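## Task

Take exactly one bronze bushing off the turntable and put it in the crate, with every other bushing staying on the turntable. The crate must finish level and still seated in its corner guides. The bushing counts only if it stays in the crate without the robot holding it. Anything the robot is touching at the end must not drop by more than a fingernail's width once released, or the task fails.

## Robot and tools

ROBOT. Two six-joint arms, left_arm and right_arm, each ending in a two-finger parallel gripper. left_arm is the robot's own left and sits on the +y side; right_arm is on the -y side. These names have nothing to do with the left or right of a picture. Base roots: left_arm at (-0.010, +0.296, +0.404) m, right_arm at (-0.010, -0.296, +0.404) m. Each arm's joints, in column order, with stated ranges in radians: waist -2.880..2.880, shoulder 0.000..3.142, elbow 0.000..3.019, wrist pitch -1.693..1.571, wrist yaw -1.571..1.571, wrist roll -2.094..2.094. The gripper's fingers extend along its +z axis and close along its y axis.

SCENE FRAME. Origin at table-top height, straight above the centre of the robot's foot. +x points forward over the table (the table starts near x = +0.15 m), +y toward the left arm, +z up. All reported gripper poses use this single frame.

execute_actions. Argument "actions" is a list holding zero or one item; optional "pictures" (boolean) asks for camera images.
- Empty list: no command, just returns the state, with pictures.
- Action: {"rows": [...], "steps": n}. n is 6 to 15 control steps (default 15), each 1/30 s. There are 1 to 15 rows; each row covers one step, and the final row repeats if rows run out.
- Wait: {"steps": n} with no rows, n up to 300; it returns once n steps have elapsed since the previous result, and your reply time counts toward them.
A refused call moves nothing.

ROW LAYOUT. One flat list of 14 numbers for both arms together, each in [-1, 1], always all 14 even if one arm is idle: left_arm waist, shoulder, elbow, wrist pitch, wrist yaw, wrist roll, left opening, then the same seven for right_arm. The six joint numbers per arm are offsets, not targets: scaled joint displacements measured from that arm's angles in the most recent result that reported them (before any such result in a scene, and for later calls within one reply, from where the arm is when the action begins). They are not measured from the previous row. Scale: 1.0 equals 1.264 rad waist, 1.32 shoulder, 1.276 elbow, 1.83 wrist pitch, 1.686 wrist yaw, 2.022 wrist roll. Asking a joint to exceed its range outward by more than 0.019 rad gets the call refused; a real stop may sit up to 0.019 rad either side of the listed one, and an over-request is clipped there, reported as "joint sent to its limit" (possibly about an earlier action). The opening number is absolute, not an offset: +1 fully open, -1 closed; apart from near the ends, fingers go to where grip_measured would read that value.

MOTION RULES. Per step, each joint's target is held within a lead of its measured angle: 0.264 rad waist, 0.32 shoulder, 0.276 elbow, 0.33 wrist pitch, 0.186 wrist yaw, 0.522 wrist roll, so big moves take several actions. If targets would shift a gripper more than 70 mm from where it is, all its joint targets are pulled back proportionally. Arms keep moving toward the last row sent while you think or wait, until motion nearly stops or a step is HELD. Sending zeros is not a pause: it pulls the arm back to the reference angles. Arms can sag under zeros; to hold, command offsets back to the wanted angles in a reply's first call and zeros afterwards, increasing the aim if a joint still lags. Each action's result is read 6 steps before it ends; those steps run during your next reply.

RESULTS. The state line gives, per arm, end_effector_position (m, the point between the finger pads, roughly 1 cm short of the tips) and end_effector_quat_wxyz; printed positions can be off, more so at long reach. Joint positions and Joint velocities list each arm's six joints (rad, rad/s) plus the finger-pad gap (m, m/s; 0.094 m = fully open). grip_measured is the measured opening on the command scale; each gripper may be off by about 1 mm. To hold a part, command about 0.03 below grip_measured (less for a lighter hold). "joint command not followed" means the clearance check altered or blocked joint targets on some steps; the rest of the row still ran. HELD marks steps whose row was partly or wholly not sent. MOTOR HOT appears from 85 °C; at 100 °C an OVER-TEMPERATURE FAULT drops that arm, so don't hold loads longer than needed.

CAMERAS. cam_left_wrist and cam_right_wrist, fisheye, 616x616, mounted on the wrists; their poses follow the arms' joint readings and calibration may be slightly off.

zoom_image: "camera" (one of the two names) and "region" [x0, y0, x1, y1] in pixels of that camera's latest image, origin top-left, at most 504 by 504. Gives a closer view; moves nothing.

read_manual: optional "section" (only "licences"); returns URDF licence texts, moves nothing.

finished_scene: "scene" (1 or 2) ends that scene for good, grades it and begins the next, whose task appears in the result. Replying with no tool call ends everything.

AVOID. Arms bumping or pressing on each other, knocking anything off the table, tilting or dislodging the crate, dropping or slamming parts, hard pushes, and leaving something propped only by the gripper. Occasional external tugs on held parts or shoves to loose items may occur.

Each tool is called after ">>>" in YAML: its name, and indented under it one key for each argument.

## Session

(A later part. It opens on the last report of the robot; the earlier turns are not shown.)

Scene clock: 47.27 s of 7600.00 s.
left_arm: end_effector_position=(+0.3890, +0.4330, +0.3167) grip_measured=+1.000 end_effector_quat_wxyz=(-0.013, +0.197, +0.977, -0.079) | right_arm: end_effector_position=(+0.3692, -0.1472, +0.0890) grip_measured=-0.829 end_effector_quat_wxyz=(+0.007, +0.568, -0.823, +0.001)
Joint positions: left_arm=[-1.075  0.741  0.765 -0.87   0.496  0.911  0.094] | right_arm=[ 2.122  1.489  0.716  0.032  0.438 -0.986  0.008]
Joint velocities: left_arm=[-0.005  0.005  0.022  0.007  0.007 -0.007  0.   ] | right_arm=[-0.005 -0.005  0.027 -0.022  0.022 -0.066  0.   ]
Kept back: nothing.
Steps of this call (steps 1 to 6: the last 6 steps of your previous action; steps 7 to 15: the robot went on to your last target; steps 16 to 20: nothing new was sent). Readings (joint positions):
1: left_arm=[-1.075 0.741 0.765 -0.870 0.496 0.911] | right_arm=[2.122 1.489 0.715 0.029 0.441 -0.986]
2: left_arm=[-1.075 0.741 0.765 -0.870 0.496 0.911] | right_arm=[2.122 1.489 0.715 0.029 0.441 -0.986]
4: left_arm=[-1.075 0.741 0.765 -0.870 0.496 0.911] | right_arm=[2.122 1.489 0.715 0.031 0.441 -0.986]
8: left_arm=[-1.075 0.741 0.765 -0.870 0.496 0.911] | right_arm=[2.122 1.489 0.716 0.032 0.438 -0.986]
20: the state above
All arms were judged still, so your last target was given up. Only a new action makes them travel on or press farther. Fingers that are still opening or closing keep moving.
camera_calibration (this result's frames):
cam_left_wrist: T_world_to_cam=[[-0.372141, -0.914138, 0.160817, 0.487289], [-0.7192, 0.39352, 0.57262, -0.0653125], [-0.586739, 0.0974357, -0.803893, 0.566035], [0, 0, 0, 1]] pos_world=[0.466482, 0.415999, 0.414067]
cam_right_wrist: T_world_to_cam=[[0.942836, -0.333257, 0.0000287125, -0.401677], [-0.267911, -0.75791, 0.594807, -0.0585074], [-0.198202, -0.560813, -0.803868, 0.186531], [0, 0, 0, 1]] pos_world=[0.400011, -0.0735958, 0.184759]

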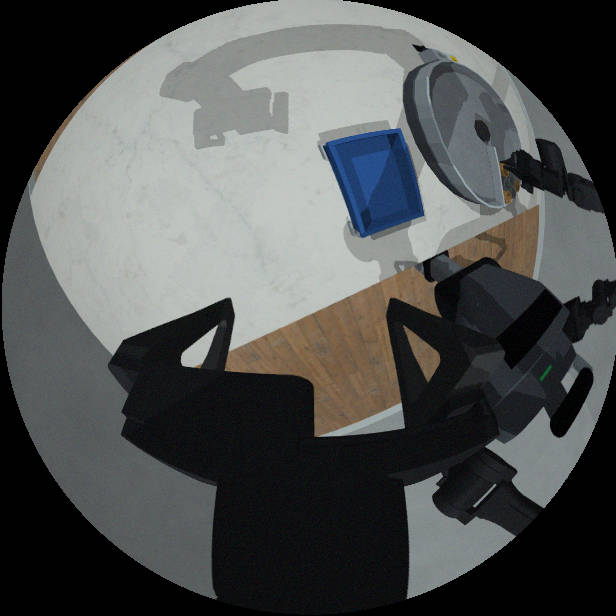

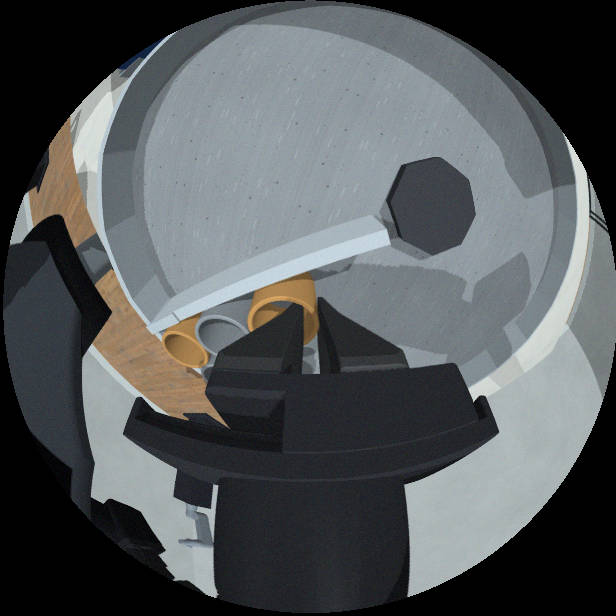

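>>> execute_actions:
  actions:
    - {"rows":[[0,0,0,0,0,0,1,0,0,0,0,0,0,-0.7],[0,0,0,0,0,0,1,0,0,0,0,0,0,-0.6],[0,0,0,0,0,0,1,0,0,0,0,0,0,-0.55],[0,0,0,0,0,0,1,-0.003,0.008,0.002,0.003,0,0,-0.55],[0,0,0,0,0,0,1,-0.006,0.016,0.004,0.006,0,0,-0.55],[0,0,0,0,0,0,1,-0.009,0.024,0.006,0.008,0,0,-0.55]],"steps":15}

>>> execute_actions:
  actions:
    - {"steps":14}
  pictures: true

>>> zoom_image:
  camera: "cam_right_wrist"
  region: [200, 200, 420, 400]

Scene clock: 48.13 s of 7600.00 s.
left_arm: end_effector_position=(+0.3890, +0.4330, +0.3167) grip_measured=+1.000 end_effector_quat_wxyz=(-0.013, +0.197, +0.977, -0.079) | right_arm: end_effector_position=(+0.3688, -0.1461, +0.0871) grip_measured=-0.553 end_effector_quat_wxyz=(+0.007, +0.568, -0.823, +0.001)
Joint positions: left_arm=[-1.075  0.741  0.765 -0.87   0.496  0.911  0.094] | right_arm=[ 2.123  1.496  0.719  0.035  0.438 -0.986  0.021]
Joint velocities: left_arm=[-0.005 -0.015 -0.012  0.012 -0.037  0.037  0.   ] | right_arm=[ 0.005  0.054  0.002  0.017 -0.051  0.022  0.   ]
Steps of this call (steps 1 to 17: nothing new was sent; steps 18 to 26: the first 9 steps of this action). Readings (joint positions):
18: left_arm=[-1.075 0.741 0.765 -0.870 0.496 0.911] | right_arm=[2.123 1.489 0.716 0.032 0.438 -0.986]
19: left_arm=[-1.075 0.741 0.765 -0.870 0.496 0.911] | right_arm=[2.123 1.489 0.716 0.032 0.438 -0.986]
21: left_arm=[-1.075 0.741 0.765 -0.870 0.496 0.911] | right_arm=[2.123 1.489 0.717 0.032 0.438 -0.986]
25: left_arm=[-1.075 0.741 0.765 -0.870 0.496 0.911] | right_arm=[2.123 1.493 0.719 0.035 0.438 -0.986]
26: the state above

Scene clock: 48.60 s of 7600.00 s.
left_arm: end_effector_position=(+0.3890, +0.4330, +0.3167) grip_measured=+1.000 end_effector_quat_wxyz=(-0.013, +0.197, +0.977, -0.079) | right_arm: end_effector_position=(+0.3668, -0.1458, +0.0856) grip_measured=-0.553 end_effector_quat_wxyz=(+0.009, +0.569, -0.822, -0.000)
Joint positions: left_arm=[-1.075  0.741  0.765 -0.87   0.496  0.911  0.094] | right_arm=[ 2.123  1.501  0.72   0.036  0.438 -0.986  0.021]
Joint velocities: left_arm=[-0.005 -0.005  0.007  0.002  0.007  0.022  0.   ] | right_arm=[-0.034 -0.005 -0.007  0.007  0.022  0.007  0.001]
Kept back: nothing.
Steps of this call (steps 1 to 6: the last 6 steps of your previous action; steps 7 to 14: the robot went on to your last target). Readings (joint positions):
1: left_arm=[-1.075 0.741 0.765 -0.870 0.496 0.911] | right_arm=[2.123 1.498 0.720 0.036 0.438 -0.986]
2: left_arm=[-1.075 0.741 0.765 -0.870 0.496 0.911] | right_arm=[2.123 1.500 0.720 0.036 0.438 -0.986]
4: left_arm=[-1.075 0.741 0.765 -0.870 0.496 0.911] | right_arm=[2.123 1.501 0.720 0.036 0.438 -0.986]
8: left_arm=[-1.075 0.741 0.765 -0.870 0.496 0.911] | right_arm=[2.123 1.501 0.720 0.036 0.438 -0.986]
14: the state above
camera_calibration (this result's frames):
cam_left_wrist: T_world_to_cam=[[-0.372141, -0.914138, 0.160817, 0.487289], [-0.7192, 0.39352, 0.57262, -0.0653125], [-0.586739, 0.0974357, -0.803893, 0.566035], [0, 0, 0, 1]] pos_world=[0.466482, 0.415999, 0.414067]
cam_right_wrist: T_world_to_cam=[[0.943692, -0.330792, -0.0046528, -0.398544], [-0.262879, -0.758339, 0.596503, -0.0581081], [-0.200847, -0.561692, -0.802597, 0.18481], [0, 0, 0, 1]] pos_world=[0.397946, -0.0720941, 0.181135]

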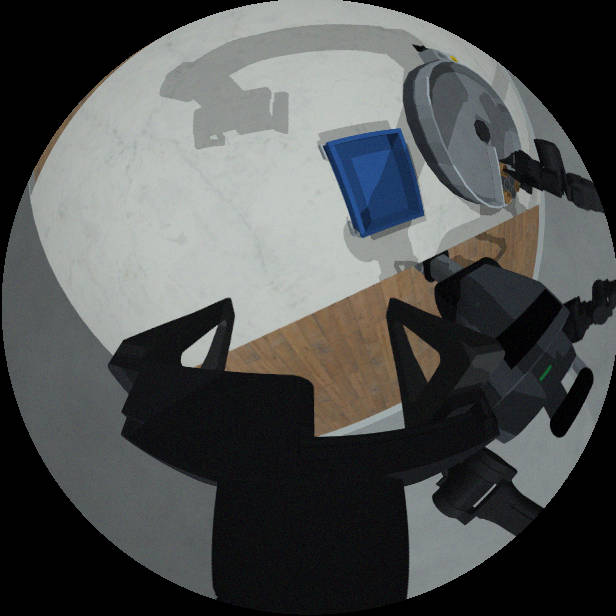

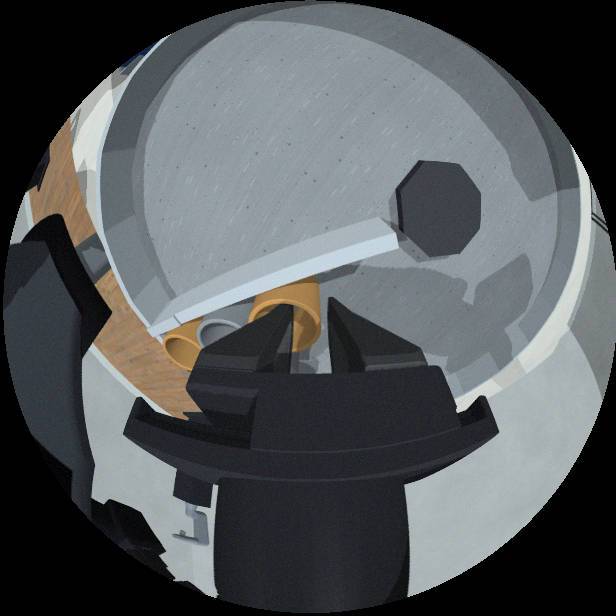

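Region (200, 200, 420, 400) of cam_right_wrist's 616x616 image, scaled by 2.291, with more detail than that image has; it fills the top 458 rows of this view, and the rest is white.

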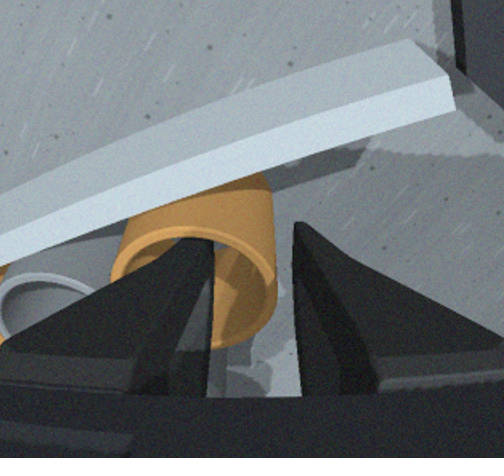

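>>> execute_actions:
  actions:
    - {"rows":[[0,0,0,0,0,0,1,0,0,0,0,0,0,-0.62],[0,0,0,0,0,0,1,0,0,0,0,0,0,-0.69],[0,0,0,0,0,0,1,0,0,0,0,0,0,-0.75],[0,0,0,0,0,0,1,0,0,0,0,0,0,-0.80],[0,0,0,0,0,0,1,0,0,0,0,0,0,-0.84],[0,0,0,0,0,0,1,0,0,0,0,0,0,-0.88]],"steps":12}

>>> execute_actions:
  actions:
    - {"steps":18}
  pictures: true

>>> zoom_image:
  camera: "cam_right_wrist"
  region: [200, 200, 420, 400]

Scene clock: 49.10 s of 7600.00 s.
left_arm: end_effector_position=(+0.3890, +0.4330, +0.3167) grip_measured=+1.000 end_effector_quat_wxyz=(-0.013, +0.197, +0.977, -0.079) | right_arm: end_effector_position=(+0.3700, -0.1460, +0.0869) grip_measured=-0.799 end_effector_quat_wxyz=(+0.006, +0.568, -0.823, +0.002)
Joint positions: left_arm=[-1.075  0.741  0.765 -0.87   0.496  0.911  0.094] | right_arm=[ 2.123  1.497  0.722  0.036  0.439 -0.986  0.009]
Joint velocities: left_arm=[ 0.005  0.005  0.007 -0.007  0.022 -0.022  0.   ] | right_arm=[ 0.005 -0.034 -0.002 -0.007 -0.051  0.022 -0.007]
Steps of this call (steps 1 to 9: the robot went on to your last target; steps 10 to 15: the first 6 steps of this action). Readings (joint positions):
10: left_arm=[-1.075 0.741 0.765 -0.870 0.496 0.911] | right_arm=[2.123 1.501 0.720 0.036 0.438 -0.986]
11: left_arm=[-1.075 0.741 0.765 -0.870 0.496 0.911] | right_arm=[2.123 1.501 0.720 0.036 0.438 -0.986]
13: left_arm=[-1.075 0.741 0.765 -0.870 0.496 0.911] | right_arm=[2.123 1.501 0.720 0.036 0.439 -0.986]
15: the state above

Scene clock: 49.70 s of 7600.00 s.
left_arm: end_effector_position=(+0.3890, +0.4330, +0.3167) grip_measured=+1.000 end_effector_quat_wxyz=(-0.013, +0.197, +0.977, -0.079) | right_arm: end_effector_position=(+0.3702, -0.1460, +0.0870) grip_measured=-0.801 end_effector_quat_wxyz=(+0.006, +0.568, -0.823, +0.002)
Joint positions: left_arm=[-1.075  0.741  0.765 -0.87   0.496  0.911  0.094] | right_arm=[ 2.123  1.496  0.722  0.036  0.439 -0.986  0.009]
Joint velocities: left_arm=[-0.005  0.005 -0.002 -0.007 -0.051 -0.007  0.   ] | right_arm=[-0.015  0.005  0.007 -0.002  0.037  0.051  0.001]
Kept back: nothing.
Steps of this call (steps 1 to 6: the last 6 steps of your previous action; steps 7 to 15: the robot went on to your last target; steps 16 to 18: nothing new was sent). Readings (joint positions):
1: left_arm=[-1.075 0.741 0.765 -0.870 0.496 0.911] | right_arm=[2.123 1.496 0.722 0.036 0.439 -0.986]
2: left_arm=[-1.075 0.741 0.765 -0.870 0.496 0.911] | right_arm=[2.123 1.496 0.722 0.036 0.439 -0.986]
4: left_arm=[-1.075 0.741 0.765 -0.870 0.496 0.911] | right_arm=[2.123 1.496 0.722 0.036 0.439 -0.986]
8: left_arm=[-1.075 0.741 0.765 -0.870 0.496 0.911] | right_arm=[2.123 1.496 0.722 0.036 0.439 -0.986]
18: the state above
All arms were judged still, so your last target was given up. Only a new action makes them travel on or press farther. Fingers that are still opening or closing keep moving.
camera_calibration (this result's frames):
cam_left_wrist: T_world_to_cam=[[-0.372141, -0.914138, 0.160817, 0.487289], [-0.7192, 0.39352, 0.57262, -0.0653125], [-0.586739, 0.0974357, -0.803893, 0.566035], [0, 0, 0, 1]] pos_world=[0.466482, 0.415999, 0.414067]
cam_right_wrist: T_world_to_cam=[[0.942702, -0.333633, 0.00155161, -0.402309], [-0.269143, -0.757717, 0.594497, -0.0555477], [-0.197168, -0.560851, -0.804096, 0.185408], [0, 0, 0, 1]] pos_world=[0.400863, -0.0723266, 0.182733]

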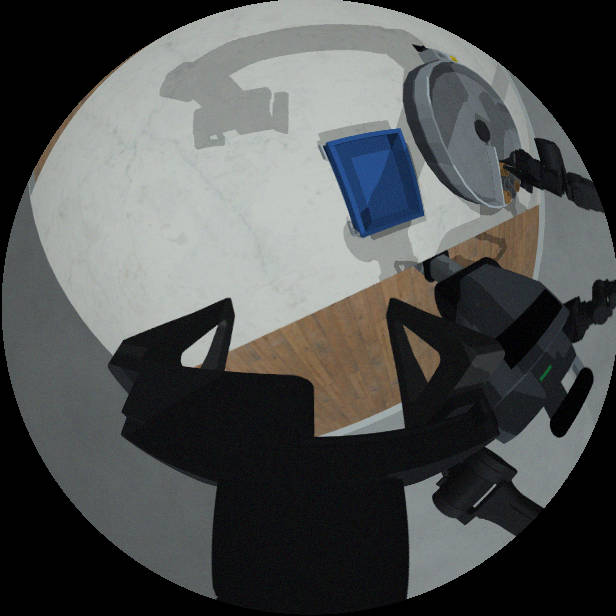

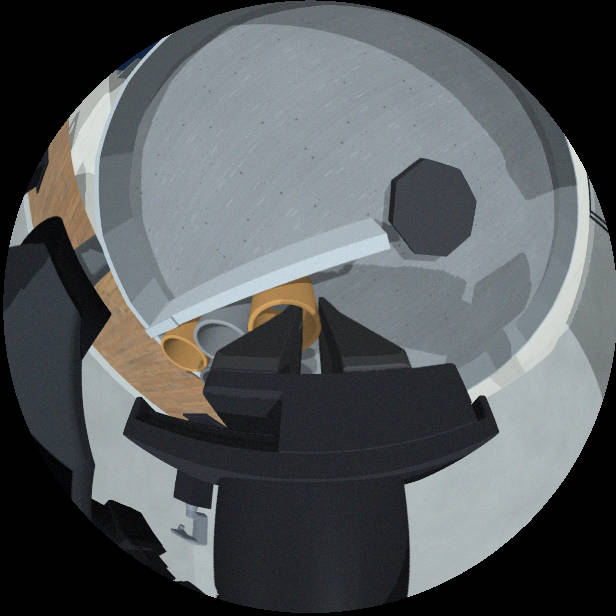

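Region (200, 200, 420, 400) of cam_right_wrist's 616x616 image, scaled by 2.291, with more detail than that image has; it fills the top 458 rows of this view, and the rest is white.

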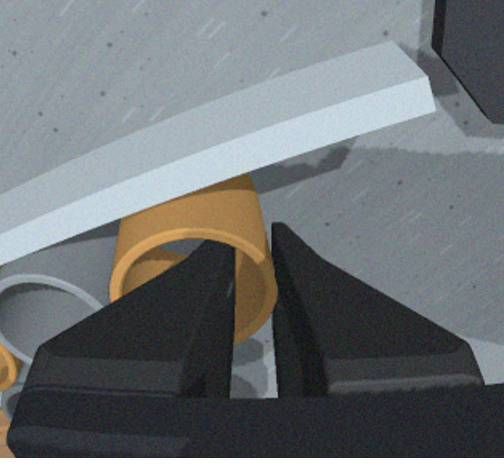

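>>> execute_actions:
  actions:
    - {"rows":[[0.02,0,0,0,0,0,1,0.004,-0.01,-0.003,-0.005,0.002,0,-0.88],[0.04,0,0,0,0,0,1,0.008,-0.02,-0.006,-0.011,0.004,0,-0.88],[0.06,0,0,0,0,0,1,0.013,-0.032,-0.01,-0.018,0.007,0,-0.88],[0.08,0,0,0,0,0,1,0.019,-0.046,-0.014,-0.026,0.01,0,-0.88],[0.10,0,0,0,0,0,1,0.025,-0.062,-0.019,-0.035,0.013,0,-0.88],[0.12,0,0,0,0,0,1,0.031,-0.078,-0.024,-0.044,0.016,0,-0.88],[0.14,0,0,0,0,0,1,0.038,-0.094,-0.029,-0.053,0.019,0,-0.88],[0.16,0,0,0,0,0,1,0.045,-0.11,-0.034,-0.062,0.022,0,-0.88],[0.18,0,0,0,0,0,1,0.052,-0.126,-0.039,-0.071,0.026,0,-0.88],[0.20,0,0,0,0,0,1,0.058,-0.142,-0.044,-0.08,0.029,0,-0.88],[0.21,0,0,0,0,0,1,0.064,-0.158,-0.049,-0.089,0.032,0,-0.88],[0.22,0,0,0,0,0,1,0.069,-0.172,-0.053,-0.097,0.035,0,-0.88],[0.23,0,0,0,0,0,1,0.074,-0.184,-0.057,-0.104,0.037,0,-0.88],[0.24,0,0,0,0,0,1,0.077,-0.191,-0.06,-0.109,0.039,0,-0.88],[0.24,0,0,0,0,0,1,0.079,-0.195,-0.061,-0.111,0.04,0,-0.88]]}

>>> execute_actions:
  actions:
    - {"steps":14}
  pictures: true

Scene clock: 59.80 s of 7600.00 s.
left_arm: end_effector_position=(+0.3700, +0.4858, +0.3319) grip_measured=+1.000 end_effector_quat_wxyz=(-0.032, +0.142, +0.989, -0.014) | right_arm: end_effector_position=(+0.3705, -0.1513, +0.1181) grip_measured=-0.818 end_effector_quat_wxyz=(+0.013, +0.578, -0.816, +0.007)
Joint positions: left_arm=[-0.898  0.741  0.765 -0.87   0.496  0.911  0.094] | right_arm=[ 2.152  1.398  0.691 -0.052  0.476 -0.986  0.009]
Joint velocities: left_arm=[ 0.825 -0.005 -0.012  0.002  0.007 -0.007  0.   ] | right_arm=[ 0.298 -0.737 -0.256 -0.486  0.125  0.007 -0.   ]
Steps of this call (steps 1 to 294: nothing new was sent; steps 295 to 303: the first 9 steps of this action). Readings (joint positions):
295: left_arm=[-1.074 0.741 0.765 -0.870 0.496 0.911] | right_arm=[2.123 1.496 0.722 0.036 0.439 -0.986]
296: left_arm=[-1.068 0.741 0.765 -0.870 0.496 0.911] | right_arm=[2.123 1.495 0.722 0.034 0.441 -0.986]
298: left_arm=[-1.039 0.741 0.765 -0.870 0.496 0.911] | right_arm=[2.124 1.487 0.721 0.021 0.450 -0.986]
302: left_arm=[-0.928 0.741 0.765 -0.870 0.496 0.911] | right_arm=[2.142 1.423 0.700 -0.035 0.470 -0.986]
303: the state above

Scene clock: 60.27 s of 7600.00 s.
left_arm: end_effector_position=(+0.3534, +0.5206, +0.3473) grip_measured=+1.000 end_effector_quat_wxyz=(-0.045, +0.103, +0.993, +0.033) | right_arm: end_effector_position=(+0.3751, -0.1480, +0.1694) grip_measured=-0.818 end_effector_quat_wxyz=(-0.004, +0.592, -0.806, +0.004)
Joint positions: left_arm=[-0.772  0.741  0.765 -0.87   0.496  0.911  0.094] | right_arm=[ 2.216  1.238  0.648 -0.157  0.504 -0.986  0.009]
Joint velocities: left_arm=[-0.005  0.005 -0.032  0.017  0.007  0.022  0.   ] | right_arm=[-0.005  0.005 -0.017 -0.027 -0.022 -0.051 -0.001]
Kept back: nothing.
Steps of this call (steps 1 to 6: the last 6 steps of your previous action; steps 7 to 14: the robot went on to your last target). Readings (joint positions):
1: left_arm=[-0.870 0.741 0.765 -0.870 0.496 0.911] | right_arm=[2.162 1.373 0.683 -0.069 0.481 -0.986]
2: left_arm=[-0.845 0.741 0.765 -0.870 0.496 0.911] | right_arm=[2.174 1.347 0.675 -0.086 0.486 -0.986]
4: left_arm=[-0.805 0.741 0.765 -0.870 0.496 0.911] | right_arm=[2.194 1.299 0.662 -0.117 0.495 -0.986]
8: left_arm=[-0.772 0.741 0.765 -0.870 0.496 0.911] | right_arm=[2.216 1.241 0.651 -0.151 0.503 -0.986]
14: the state above
camera_calibration (this result's frames):
cam_left_wrist: T_world_to_cam=[[-0.195962, -0.978954, -0.0569827, 0.596305], [-0.745034, 0.110851, 0.657751, -0.0161755], [-0.637592, 0.171348, -0.751077, 0.522264], [0, 0, 0, 1]] pos_world=[0.437793, 0.49606, 0.436879]
cam_right_wrist: T_world_to_cam=[[0.96084, -0.276561, 0.017359, -0.408847], [-0.234404, -0.777768, 0.583209, -0.118858], [-0.147792, -0.564439, -0.812137, 0.233866], [0, 0, 0, 1]] pos_world=[0.399539, -0.073512, 0.266348]

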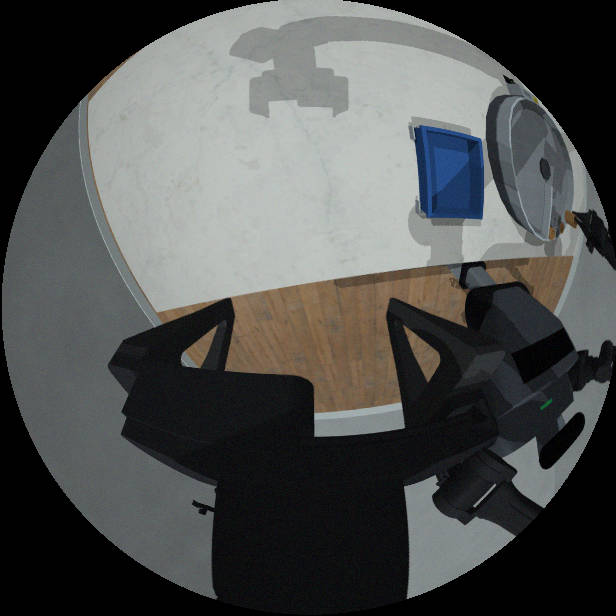

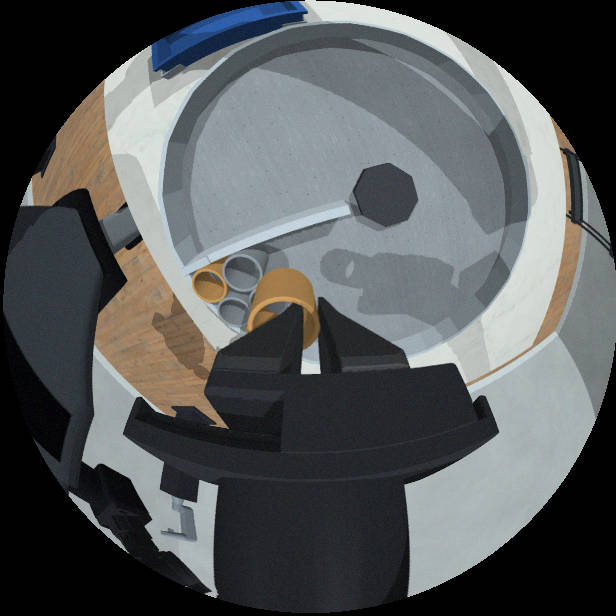

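>>> execute_actions:
  actions:
    - {"rows":[[0,0,0,0,0,0,1,0.006,0.005,0.012,-0.006,0.002,0,-0.88],[0,0,0,0,0,0,1,0.014,0.014,0.03,-0.015,0.006,0,-0.88],[0,0,0,0,0,0,1,0.025,0.028,0.055,-0.028,0.01,0,-0.88],[0,0,0,0,0,0,1,0.038,0.045,0.085,-0.043,0.016,0,-0.88],[0,0,0,0,0,0,1,0.052,0.063,0.115,-0.058,0.022,0,-0.88],[0,0,0,0,0,0,1,0.067,0.082,0.147,-0.074,0.028,0,-0.88],[0,0,0,0,0,0,1,0.082,0.101,0.179,-0.09,0.034,0,-0.88],[0,0,0,0,0,0,1,0.097,0.121,0.211,-0.106,0.04,0,-0.88],[0,0,0,0,0,0,1,0.112,0.141,0.243,-0.122,0.046,0,-0.88],[0,0,0,0,0,0,1,0.127,0.161,0.274,-0.138,0.052,0,-0.88],[0,0,0,0,0,0,1,0.142,0.181,0.304,-0.153,0.059,0,-0.88],[0,0,0,0,0,0,1,0.157,0.201,0.334,-0.168,0.065,0,-0.88],[0,0,0,0,0,0,1,0.172,0.221,0.363,-0.182,0.072,0,-0.88],[0,0,0,0,0,0,1,0.187,0.24,0.391,-0.196,0.078,0,-0.88],[0,0,0,0,0,0,1,0.201,0.259,0.417,-0.209,0.084,0,-0.88]]}

>>> execute_actions:
  actions:
    - {"steps":12}

Scene clock: 61.40 s of 7600.00 s.
left_arm: end_effector_position=(+0.3534, +0.5206, +0.3473) grip_measured=+1.000 end_effector_quat_wxyz=(-0.045, +0.103, +0.993, +0.033) | right_arm: end_effector_position=(+0.4204, -0.0973, +0.1651) grip_measured=-0.818 end_effector_quat_wxyz=(+0.013, +0.626, -0.780, +0.004)
Joint positions: left_arm=[-0.772  0.741  0.765 -0.87   0.496  0.911  0.094] | right_arm=[ 2.296  1.359  0.861 -0.321  0.573 -0.986  0.009]
Joint velocities: left_arm=[ 0.005  0.005 -0.027 -0.007 -0.037  0.007  0.   ] | right_arm=[ 0.581  0.855  1.404 -0.75   0.183  0.022 -0.001]
Steps of this call (steps 1 to 25: the robot went on to your last target; steps 26 to 34: the first 9 steps of this action). Readings (joint positions):
26: left_arm=[-0.772 0.741 0.765 -0.870 0.496 0.911] | right_arm=[2.216 1.238 0.647 -0.157 0.504 -0.986]
27: left_arm=[-0.772 0.741 0.765 -0.870 0.496 0.911] | right_arm=[2.216 1.238 0.650 -0.162 0.508 -0.986]
29: left_arm=[-0.772 0.741 0.765 -0.870 0.496 0.911] | right_arm=[2.222 1.248 0.672 -0.193 0.524 -0.986]
33: left_arm=[-0.772 0.741 0.765 -0.870 0.496 0.911] | right_arm=[2.276 1.331 0.813 -0.294 0.564 -0.986]
34: the state above

Scene clock: 61.80 s of 7600.00 s.
left_arm: end_effector_position=(+0.3534, +0.5206, +0.3473) grip_measured=+1.000 end_effector_quat_wxyz=(-0.045, +0.103, +0.993, +0.033) | right_arm: end_effector_position=(+0.4552, +0.0297, +0.1765) grip_measured=-0.818 end_effector_quat_wxyz=(+0.007, +0.690, -0.723, -0.022)
Joint positions: left_arm=[-0.772  0.741  0.765 -0.87   0.496  0.911  0.094] | right_arm=[ 2.48   1.574  1.178 -0.524  0.64  -0.986  0.009]
Joint velocities: left_arm=[-0.024 -0.024  0.002  0.002 -0.007 -0.022  0.   ] | right_arm=[-0.005 -0.005 -0.051 -0.134  0.051 -0.007 -0.   ]
Kept back: nothing.
Steps of this call (steps 1 to 6: the last 6 steps of your previous action; steps 7 to 12: the robot went on to your last target). Readings (joint positions):
1: left_arm=[-0.772 0.741 0.765 -0.870 0.496 0.911] | right_arm=[2.317 1.388 0.909 -0.347 0.583 -0.986]
2: left_arm=[-0.772 0.741 0.765 -0.870 0.496 0.911] | right_arm=[2.338 1.416 0.957 -0.373 0.593 -0.986]
4: left_arm=[-0.772 0.741 0.765 -0.870 0.496 0.911] | right_arm=[2.380 1.469 1.045 -0.425 0.615 -0.986]
8: left_arm=[-0.772 0.741 0.765 -0.870 0.496 0.911] | right_arm=[2.454 1.556 1.171 -0.503 0.640 -0.986]
12: the state above

>>> execute_actions:
  actions:
    - {"rows":[[0,0,0,0,0,0,1,0.008,0.008,0.012,-0.004,0.003,0,-0.88],[0,0,0,0,0,0,1,0.02,0.022,0.03,-0.011,0.009,0,-0.88],[0,0,0,0,0,0,1,0.035,0.042,0.054,-0.019,0.017,0,-0.88],[0,0,0,0,0,0,1,0.052,0.064,0.08,-0.028,0.026,0,-0.88],[0,0,0,0,0,0,1,0.07,0.088,0.107,-0.037,0.035,0,-0.88],[0,0,0,0,0,0,1,0.088,0.112,0.134,-0.046,0.044,0,-0.88],[0,0,0,0,0,0,1,0.106,0.136,0.161,-0.056,0.053,0,-0.88],[0,0,0,0,0,0,1,0.124,0.16,0.188,-0.065,0.062,0,-0.88],[0,0,0,0,0,0,1,0.142,0.184,0.215,-0.075,0.071,0,-0.88],[0,0,0,0,0,0,1,0.159,0.208,0.24,-0.084,0.08,0,-0.88],[0,0,0,0,0,0,1,0.175,0.232,0.264,-0.092,0.088,0,-0.88],[0,0,0,0,0,0,1,0.19,0.256,0.287,-0.1,0.096,0,-0.88],[0,0,0,0,0,0,1,0.204,0.279,0.308,-0.108,0.104,0,-0.88],[0,0,0,0,0,0,1,0.217,0.3,0.327,-0.114,0.111,0,-0.88],[0,0,0,0,0,0,1,0.229,0.317,0.344,-0.12,0.117,0,-0.88]]}

>>> execute_actions:
  actions:
    - {"steps":16}
  pictures: true

Scene clock: 62.50 s of 7600.00 s.
left_arm: end_effector_position=(+0.3534, +0.5206, +0.3473) grip_measured=+1.000 end_effector_quat_wxyz=(-0.045, +0.103, +0.993, +0.033) | right_arm: end_effector_position=(+0.4719, +0.0936, +0.1774) grip_measured=-0.818 end_effector_quat_wxyz=(+0.007, +0.718, -0.696, +0.006)
Joint positions: left_arm=[-0.772  0.741  0.765 -0.87   0.496  0.911  0.094] | right_arm=[ 2.562  1.719  1.369 -0.612  0.745 -0.986  0.009]
Joint velocities: left_arm=[ 0.005  0.005  0.017  0.002 -0.051  0.007  0.   ] | right_arm=[ 0.601  0.884  1.062 -0.354  0.33  -0.051 -0.   ]
Steps of this call (steps 1 to 12: the robot went on to your last target; steps 13 to 21: the first 9 steps of this action). Readings (joint positions):
13: left_arm=[-0.772 0.741 0.765 -0.870 0.496 0.911] | right_arm=[2.479 1.574 1.176 -0.529 0.644 -0.986]
14: left_arm=[-0.772 0.741 0.765 -0.870 0.496 0.911] | right_arm=[2.479 1.574 1.178 -0.531 0.648 -0.986]
16: left_arm=[-0.772 0.741 0.765 -0.870 0.496 0.911] | right_arm=[2.487 1.589 1.199 -0.548 0.674 -0.986]
20: left_arm=[-0.772 0.741 0.765 -0.870 0.496 0.911] | right_arm=[2.542 1.688 1.332 -0.600 0.731 -0.986]
21: the state above

Scene clock: 63.03 s of 7600.00 s.
left_arm: end_effector_position=(+0.3534, +0.5206, +0.3473) grip_measured=+1.000 end_effector_quat_wxyz=(-0.045, +0.103, +0.993, +0.033) | right_arm: end_effector_position=(+0.3749, +0.2425, +0.1948) grip_measured=-0.818 end_effector_quat_wxyz=(+0.002, +0.806, -0.592, -0.005)
Joint positions: left_arm=[-0.772  0.741  0.765 -0.87   0.496  0.911  0.094] | right_arm=[ 2.789  2.013  1.599 -0.736  0.834 -0.986  0.009]
Joint velocities: left_arm=[-0.005 -0.005  0.022 -0.002 -0.022 -0.066  0.   ] | right_arm=[-0.044 -0.054 -0.002 -0.012  0.066 -0.037 -0.   ]
Kept back: nothing.
Steps of this call (steps 1 to 6: the last 6 steps of your previous action; steps 7 to 16: the robot went on to your last target). Readings (joint positions):
1: left_arm=[-0.772 0.741 0.765 -0.870 0.496 0.911] | right_arm=[2.584 1.748 1.403 -0.624 0.758 -0.986]
2: left_arm=[-0.772 0.741 0.765 -0.870 0.496 0.911] | right_arm=[2.607 1.778 1.436 -0.638 0.771 -0.986]
4: left_arm=[-0.772 0.741 0.765 -0.870 0.496 0.911] | right_arm=[2.653 1.838 1.496 -0.666 0.798 -0.986]
8: left_arm=[-0.772 0.741 0.765 -0.870 0.496 0.911] | right_arm=[2.740 1.956 1.593 -0.714 0.832 -0.986]
16: the state above
camera_calibration (this result's frames):
cam_left_wrist: T_world_to_cam=[[-0.195962, -0.978954, -0.0569827, 0.596305], [-0.745034, 0.110851, 0.657751, -0.0161755], [-0.637592, 0.171348, -0.751077, 0.522264], [0, 0, 0, 1]] pos_world=[0.437793, 0.49606, 0.436879]
cam_right_wrist: T_world_to_cam=[[0.946977, 0.321291, -0.00262457, -0.436924], [0.263306, -0.771338, 0.579403, -0.0174365], [0.184133, -0.549373, -0.815037, 0.347314], [0, 0, 0, 1]] pos_world=[0.354397, 0.317735, 0.29203]

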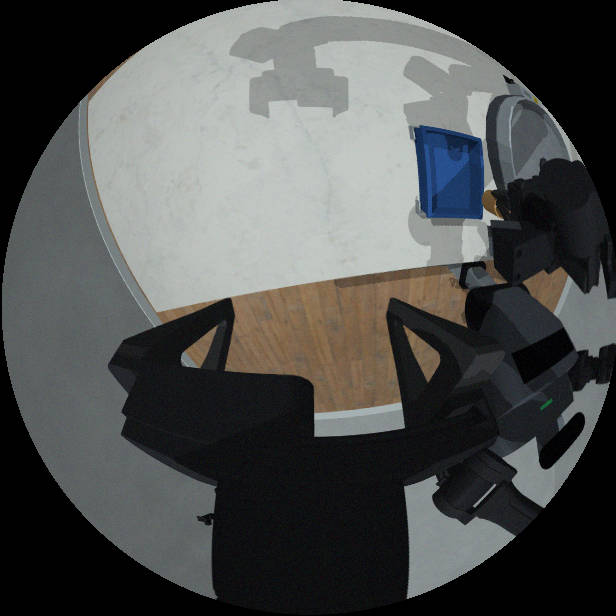

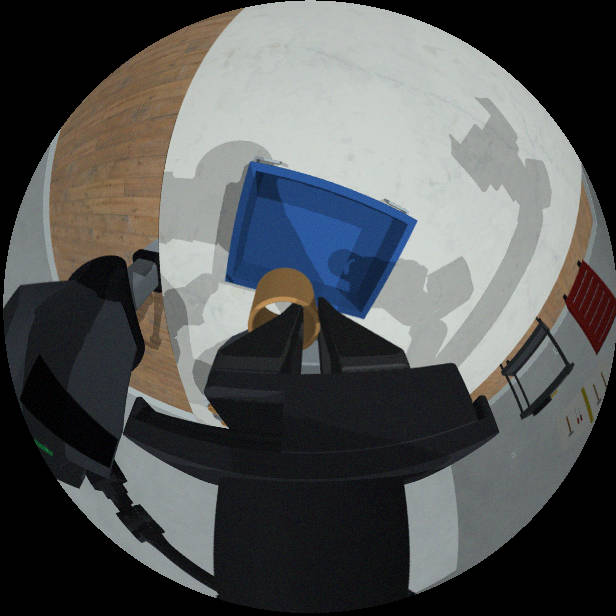

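>>> execute_actions:
  actions:
    - {"rows":[[0,0,0,0,0,0,1,-0.005,0.003,0.005,0.004,-0.001,0,-0.88],[0,0,0,0,0,0,1,-0.013,0.009,0.012,0.011,-0.004,0,-0.88],[0,0,0,0,0,0,1,-0.022,0.017,0.02,0.019,-0.007,0,-0.88],[0,0,0,0,0,0,1,-0.032,0.026,0.028,0.028,-0.01,0,-0.88],[0,0,0,0,0,0,1,-0.042,0.036,0.036,0.037,-0.013,0,-0.88],[0,0,0,0,0,0,1,-0.052,0.046,0.044,0.046,-0.016,0,-0.88],[0,0,0,0,0,0,1,-0.062,0.056,0.051,0.055,-0.019,0,-0.88],[0,0,0,0,0,0,1,-0.072,0.066,0.058,0.064,-0.022,0,-0.88],[0,0,0,0,0,0,1,-0.082,0.076,0.065,0.073,-0.025,0,-0.88],[0,0,0,0,0,0,1,-0.091,0.086,0.071,0.082,-0.028,0,-0.88],[0,0,0,0,0,0,1,-0.1,0.095,0.077,0.09,-0.031,0,-0.88],[0,0,0,0,0,0,1,-0.108,0.103,0.082,0.098,-0.033,0,-0.88],[0,0,0,0,0,0,1,-0.115,0.11,0.086,0.104,-0.035,0,-0.88],[0,0,0,0,0,0,1,-0.12,0.116,0.09,0.109,-0.037,0,-0.88],[0,0,0,0,0,0,1,-0.123,0.12,0.092,0.1126,-0.038,0,-0.88]]}

>>> execute_actions:
  actions:
    - {"steps":16}
  pictures: true

Scene clock: 64.30 s of 7600.00 s.
left_arm: end_effector_position=(+0.3534, +0.5206, +0.3473) grip_measured=+1.000 end_effector_quat_wxyz=(-0.045, +0.103, +0.993, +0.033) | right_arm: end_effector_position=(+0.3911, +0.2569, +0.1660) grip_measured=-0.818 end_effector_quat_wxyz=(-0.017, +0.778, -0.628, -0.014)
Joint positions: left_arm=[-0.772  0.741  0.765 -0.87   0.496  0.911  0.094] | right_arm=[ 2.749  2.058  1.645 -0.644  0.798 -0.986  0.009]
Joint velocities: left_arm=[-0.015 -0.005 -0.002  0.002 -0.037 -0.022  0.   ] | right_arm=[-0.357  0.376  0.349  0.51  -0.139 -0.066 -0.   ]
Steps of this call (steps 1 to 15: the robot went on to your last target; steps 16 to 29: nothing new was sent; steps 30 to 38: the first 9 steps of this action). Readings (joint positions):
30: left_arm=[-0.772 0.741 0.765 -0.870 0.496 0.911] | right_arm=[2.782 2.010 1.599 -0.736 0.835 -0.986]
31: left_arm=[-0.772 0.741 0.765 -0.870 0.496 0.911] | right_arm=[2.782 2.010 1.599 -0.734 0.833 -0.986]
33: left_arm=[-0.772 0.741 0.765 -0.870 0.496 0.911] | right_arm=[2.781 2.013 1.600 -0.719 0.824 -0.986]
37: left_arm=[-0.772 0.741 0.765 -0.870 0.496 0.911] | right_arm=[2.760 2.045 1.633 -0.661 0.803 -0.986]
38: the state above

Scene clock: 64.83 s of 7600.00 s.
left_arm: end_effector_position=(+0.3534, +0.5206, +0.3473) grip_measured=+1.000 end_effector_quat_wxyz=(-0.045, +0.103, +0.993, +0.033) | right_arm: end_effector_position=(+0.4001, +0.2281, +0.0649) grip_measured=-0.818 end_effector_quat_wxyz=(+0.012, +0.743, -0.669, +0.004)
Joint positions: left_arm=[-0.772  0.741  0.765 -0.87   0.496  0.911  0.094] | right_arm=[ 2.618  2.174  1.696 -0.541  0.772 -0.986  0.009]
Joint velocities: left_arm=[-0.005 -0.024 -0.007 -0.002  0.022  0.022  0.   ] | right_arm=[-0.005 -0.005  0.037  0.037 -0.022 -0.051 -0.   ]
Kept back: nothing.
Steps of this call (steps 1 to 6: the last 6 steps of your previous action; steps 7 to 16: the robot went on to your last target). Readings (joint positions):
1: left_arm=[-0.772 0.741 0.765 -0.870 0.496 0.911] | right_arm=[2.737 2.072 1.657 -0.626 0.793 -0.986]
2: left_arm=[-0.772 0.741 0.765 -0.870 0.496 0.911] | right_arm=[2.722 2.086 1.667 -0.609 0.788 -0.986]
4: left_arm=[-0.772 0.741 0.765 -0.870 0.496 0.911] | right_arm=[2.692 2.114 1.683 -0.579 0.780 -0.986]
8: left_arm=[-0.772 0.741 0.765 -0.870 0.496 0.911] | right_arm=[2.636 2.157 1.694 -0.544 0.774 -0.986]
16: the state above
camera_calibration (this result's frames):
cam_left_wrist: T_world_to_cam=[[-0.195962, -0.978954, -0.0569827, 0.596305], [-0.745034, 0.110851, 0.657751, -0.0161755], [-0.637592, 0.171348, -0.751077, 0.522264], [0, 0, 0, 1]] pos_world=[0.437793, 0.49606, 0.436879]
cam_right_wrist: T_world_to_cam=[[0.991741, 0.12806, -0.00713674, -0.430048], [0.106527, -0.791434, 0.601901, 0.105969], [0.0714314, -0.59769, -0.798539, 0.283903], [0, 0, 0, 1]] pos_world=[0.394928, 0.308625, 0.159856]

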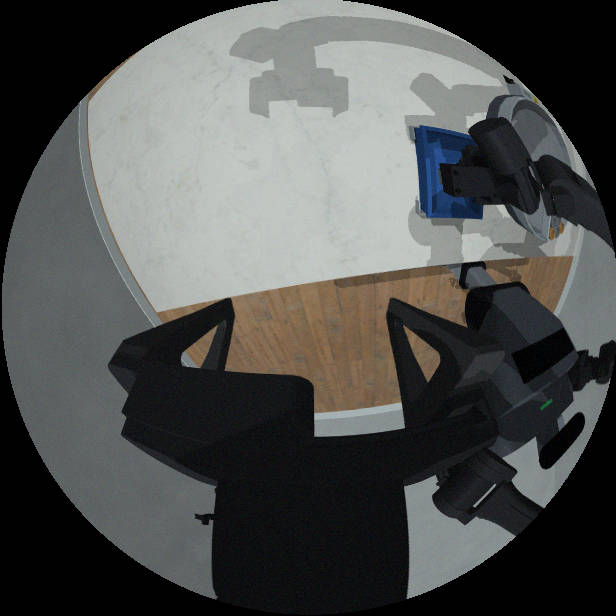

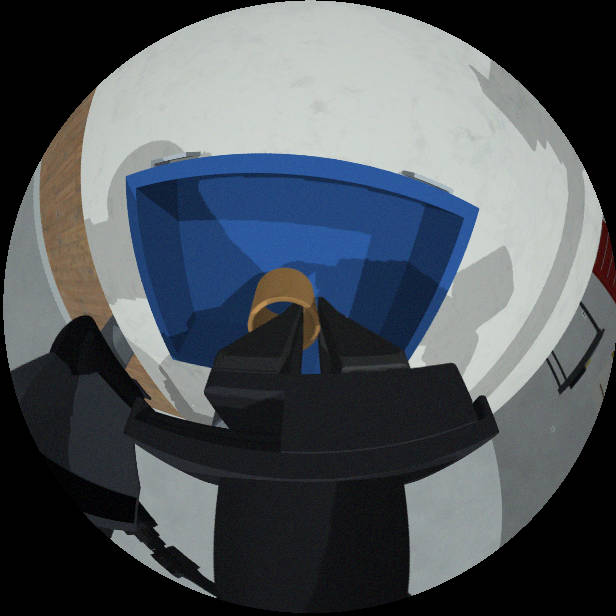

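>>> execute_actions:
  actions:
    - {"rows":[[0,0,0,0,0,0,1,-0.002,0.005,0,0.002,0,0,-0.88],[0,0,0,0,0,0,1,-0.004,0.011,0,0.004,0,0,-0.88],[0,0,0,0,0,0,1,-0.004,0.011,0,0.004,0,0,-0.88],[0,0,0,0,0,0,1,-0.004,0.011,0,0.004,0,0,-0.88],[0,0,0,0,0,0,1,-0.004,0.011,0,0.004,0,0,-0.88],[0,0,0,0,0,0,1,-0.004,0.011,0,0.004,0,0,-0.88],[0,0,0,0,0,0,1,-0.004,0.011,0,0.004,0,0,-0.88],[0,0,0,0,0,0,1,-0.004,0.011,0,0.004,0,0,-0.88],[0,0,0,0,0,0,1,-0.004,0.011,0,0.004,0,0,-0.76],[0,0,0,0,0,0,1,-0.004,0.011,0,0.004,0,0,-0.68],[0,0,0,0,0,0,1,-0.004,0.011,0,0.004,0,0,-0.6],[0,0,0,0,0,0,1,-0.004,0.011,0,0.004,0,0,-0.52]],"steps":15}

>>> execute_actions:
  actions:
    - {"steps":14}
  pictures: true

Scene clock: 65.57 s of 7600.00 s.
left_arm: end_effector_position=(+0.3534, +0.5206, +0.3473) grip_measured=+1.000 end_effector_quat_wxyz=(-0.045, +0.103, +0.993, +0.033) | right_arm: end_effector_position=(+0.4002, +0.2282, +0.0649) grip_measured=-0.779 end_effector_quat_wxyz=(+0.012, +0.743, -0.669, +0.004)
Joint positions: left_arm=[-0.772  0.741  0.765 -0.87   0.496  0.911  0.094] | right_arm=[ 2.618  2.174  1.696 -0.54   0.772 -0.986  0.01 ]
Joint velocities: left_arm=[-0.024 -0.015  0.017 -0.032  0.022  0.007  0.   ] | right_arm=[ 0.015 -0.005 -0.012  0.012 -0.007 -0.007  0.034]
Steps of this call (steps 1 to 13: the robot went on to your last target; steps 14 to 22: the first 9 steps of this action). Readings (joint positions):
14: left_arm=[-0.772 0.741 0.765 -0.870 0.496 0.911] | right_arm=[2.618 2.174 1.696 -0.540 0.772 -0.986]
15: left_arm=[-0.772 0.741 0.765 -0.870 0.496 0.911] | right_arm=[2.618 2.174 1.696 -0.540 0.772 -0.986]
17: left_arm=[-0.772 0.741 0.765 -0.870 0.496 0.911] | right_arm=[2.618 2.174 1.696 -0.540 0.772 -0.986]
21: left_arm=[-0.772 0.741 0.765 -0.870 0.496 0.911] | right_arm=[2.618 2.174 1.696 -0.540 0.772 -0.986]
22: the state above

Scene clock: 66.03 s of 7600.00 s.
left_arm: end_effector_position=(+0.3534, +0.5206, +0.3473) grip_measured=+1.000 end_effector_quat_wxyz=(-0.045, +0.103, +0.993, +0.033) | right_arm: end_effector_position=(+0.4001, +0.2283, +0.0649) grip_measured=-0.523 end_effector_quat_wxyz=(+0.011, +0.743, -0.669, +0.003)
Joint positions: left_arm=[-0.772  0.741  0.765 -0.87   0.496  0.911  0.094] | right_arm=[ 2.618  2.174  1.696 -0.54   0.772 -0.986  0.022]
Joint velocities: left_arm=[ 0.005  0.015 -0.002 -0.002 -0.066  0.022  0.   ] | right_arm=[-0.005 -0.005  0.022  0.002 -0.007  0.066 -0.001]
Kept back: nothing.
Steps of this call (steps 1 to 6: the last 6 steps of your previous action; steps 7 to 14: the robot went on to your last target). Readings (joint positions):
1: left_arm=[-0.772 0.741 0.765 -0.870 0.496 0.911] | right_arm=[2.618 2.174 1.696 -0.540 0.772 -0.986]
2: left_arm=[-0.772 0.741 0.765 -0.870 0.496 0.911] | right_arm=[2.618 2.174 1.696 -0.540 0.772 -0.986]
4: left_arm=[-0.772 0.741 0.765 -0.870 0.496 0.911] | right_arm=[2.618 2.174 1.696 -0.540 0.772 -0.986]
8: left_arm=[-0.772 0.741 0.765 -0.870 0.496 0.911] | right_arm=[2.618 2.174 1.696 -0.540 0.772 -0.986]
14: the state above
camera_calibration (this result's frames):
cam_left_wrist: T_world_to_cam=[[-0.195962, -0.978954, -0.0569827, 0.596305], [-0.745034, 0.110851, 0.657751, -0.0161755], [-0.637592, 0.171348, -0.751077, 0.522264], [0, 0, 0, 1]] pos_world=[0.437793, 0.49606, 0.436879]
cam_right_wrist: T_world_to_cam=[[0.99181, 0.127528, -0.00706939, -0.430016], [0.106128, -0.792052, 0.601158, 0.106472], [0.0710654, -0.596985, -0.799099, 0.284036], [0, 0, 0, 1]] pos_world=[0.39501, 0.308736, 0.159926]

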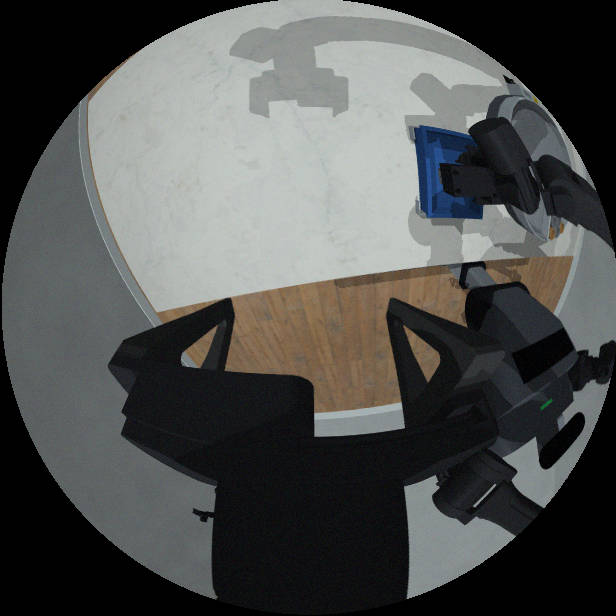

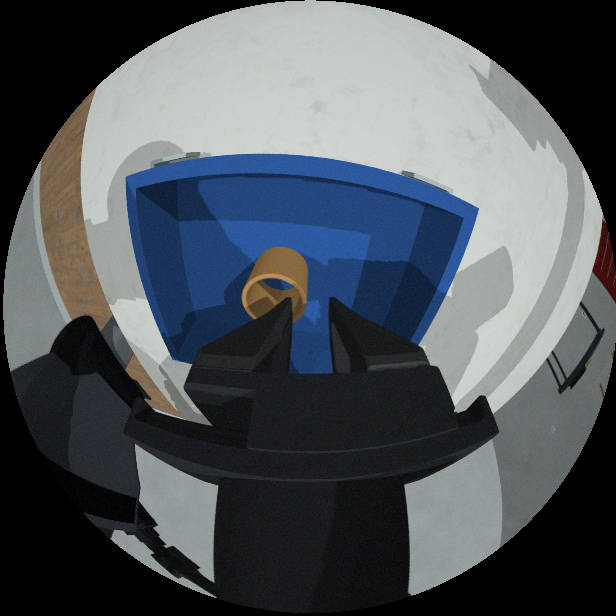

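>>> execute_actions:
  actions:
    - {"rows":[[0,0,0,0,0,0,1,0.006,-0.012,-0.002,-0.007,0.002,0,-0.5],[0,0,0,0,0,0,1,0.013,-0.024,-0.005,-0.015,0.004,0,-0.5],[0,0,0,0,0,0,1,0.021,-0.036,-0.008,-0.024,0.006,0,-0.5],[0,0,0,0,0,0,1,0.03,-0.048,-0.011,-0.033,0.009,0,-0.5],[0,0,0,0,0,0,1,0.039,-0.059,-0.014,-0.042,0.012,0,-0.5],[0,0,0,0,0,0,1,0.048,-0.07,-0.017,-0.051,0.015,0,-0.5],[0,0,0,0,0,0,1,0.056,-0.08,-0.02,-0.06,0.018,0,-0.5],[0,0,0,0,0,0,1,0.064,-0.09,-0.023,-0.069,0.02,0,-0.5]],"steps":12}

>>> execute_actions:
  actions:
    - {"steps":14}
  pictures: true

Scene clock: 66.67 s of 7600.00 s.
left_arm: end_effector_position=(+0.3534, +0.5206, +0.3473) grip_measured=+1.000 end_effector_quat_wxyz=(-0.045, +0.103, +0.993, +0.033) | right_arm: end_effector_position=(+0.3980, +0.2182, +0.0764) grip_measured=-0.503 end_effector_quat_wxyz=(+0.027, +0.755, -0.655, +0.009)
Joint positions: left_arm=[-0.772  0.741  0.765 -0.87   0.496  0.911  0.094] | right_arm=[ 2.626  2.15   1.679 -0.594  0.791 -0.986  0.023]
Joint velocities: left_arm=[ 0.005  0.005  0.002 -0.027 -0.007  0.007  0.   ] | right_arm=[ 0.132 -0.298 -0.198 -0.466  0.125 -0.051 -0.001]
Steps of this call (steps 1 to 13: the robot went on to your last target; steps 14 to 19: the first 6 steps of this action). Readings (joint positions):
14: left_arm=[-0.772 0.741 0.765 -0.870 0.496 0.911] | right_arm=[2.618 2.174 1.696 -0.540 0.772 -0.986]
15: left_arm=[-0.772 0.741 0.765 -0.870 0.496 0.911] | right_arm=[2.618 2.173 1.696 -0.544 0.774 -0.986]
17: left_arm=[-0.772 0.741 0.765 -0.870 0.496 0.911] | right_arm=[2.619 2.166 1.691 -0.564 0.780 -0.986]
19: the state above

Scene clock: 67.13 s of 7600.00 s.
left_arm: end_effector_position=(+0.3534, +0.5206, +0.3473) grip_measured=+1.000 end_effector_quat_wxyz=(-0.045, +0.103, +0.993, +0.033) | right_arm: end_effector_position=(+0.4172, +0.2375, +0.1514) grip_measured=-0.503 end_effector_quat_wxyz=(-0.007, +0.766, -0.643, -0.001)
Joint positions: left_arm=[-0.772  0.741  0.765 -0.87   0.496  0.911  0.094] | right_arm=[ 2.704  2.048  1.662 -0.656  0.803 -0.986  0.023]
Joint velocities: left_arm=[ 0.005 -0.005  0.051  0.007  0.066 -0.037  0.   ] | right_arm=[ 0.005 -0.005  0.002 -0.037 -0.081  0.007 -0.   ]
Kept back: nothing.
Steps of this call (steps 1 to 6: the last 6 steps of your previous action; steps 7 to 14: the robot went on to your last target). Readings (joint positions):
1: left_arm=[-0.772 0.741 0.765 -0.870 0.496 0.911] | right_arm=[2.631 2.138 1.672 -0.611 0.796 -0.986]
2: left_arm=[-0.772 0.741 0.765 -0.870 0.496 0.911] | right_arm=[2.639 2.125 1.667 -0.627 0.800 -0.986]
4: left_arm=[-0.772 0.741 0.765 -0.870 0.496 0.911] | right_arm=[2.657 2.100 1.662 -0.649 0.803 -0.986]
8: left_arm=[-0.772 0.741 0.765 -0.870 0.496 0.911] | right_arm=[2.693 2.059 1.662 -0.654 0.803 -0.986]
14: the state above
camera_calibration (this result's frames):
cam_left_wrist: T_world_to_cam=[[-0.195962, -0.978954, -0.0569827, 0.596305], [-0.745034, 0.110851, 0.657751, -0.0161755], [-0.637592, 0.171348, -0.751077, 0.522264], [0, 0, 0, 1]] pos_world=[0.437793, 0.49606, 0.436879]
cam_right_wrist: T_world_to_cam=[[0.980634, 0.195201, 0.0159027, -0.462399], [0.150413, -0.802653, 0.577169, 0.0476265], [0.125428, -0.5636, -0.81647, 0.329486], [0, 0, 0, 1]] pos_world=[0.404954, 0.314186, 0.24888]

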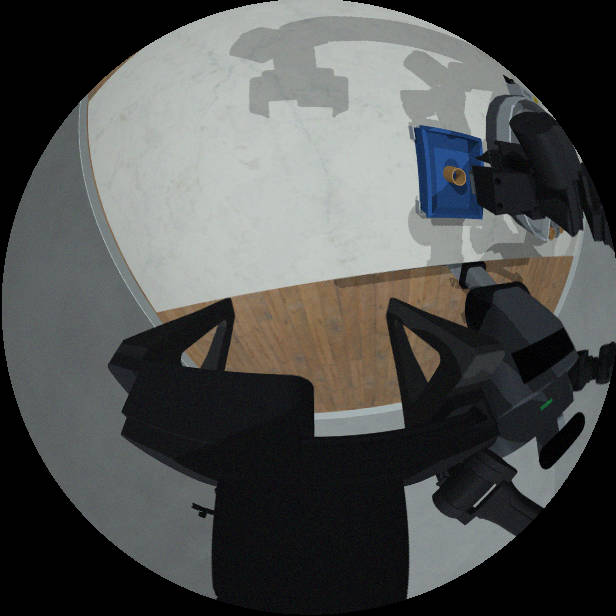

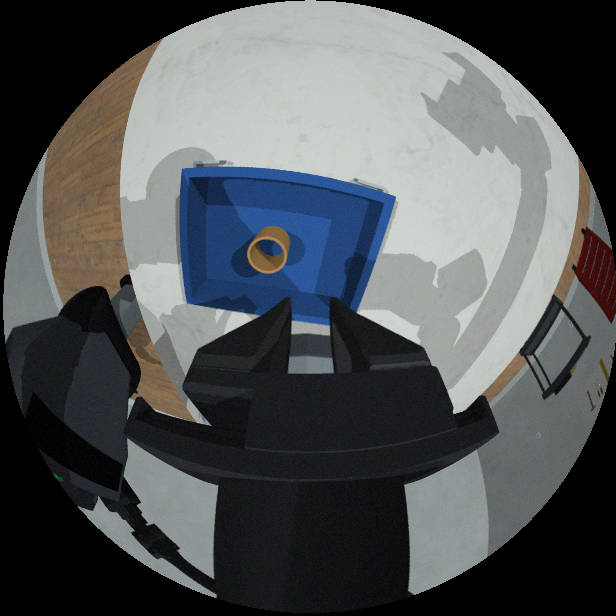

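>>> finished_scene:
  scene: 2

The scene is finished: the task was done.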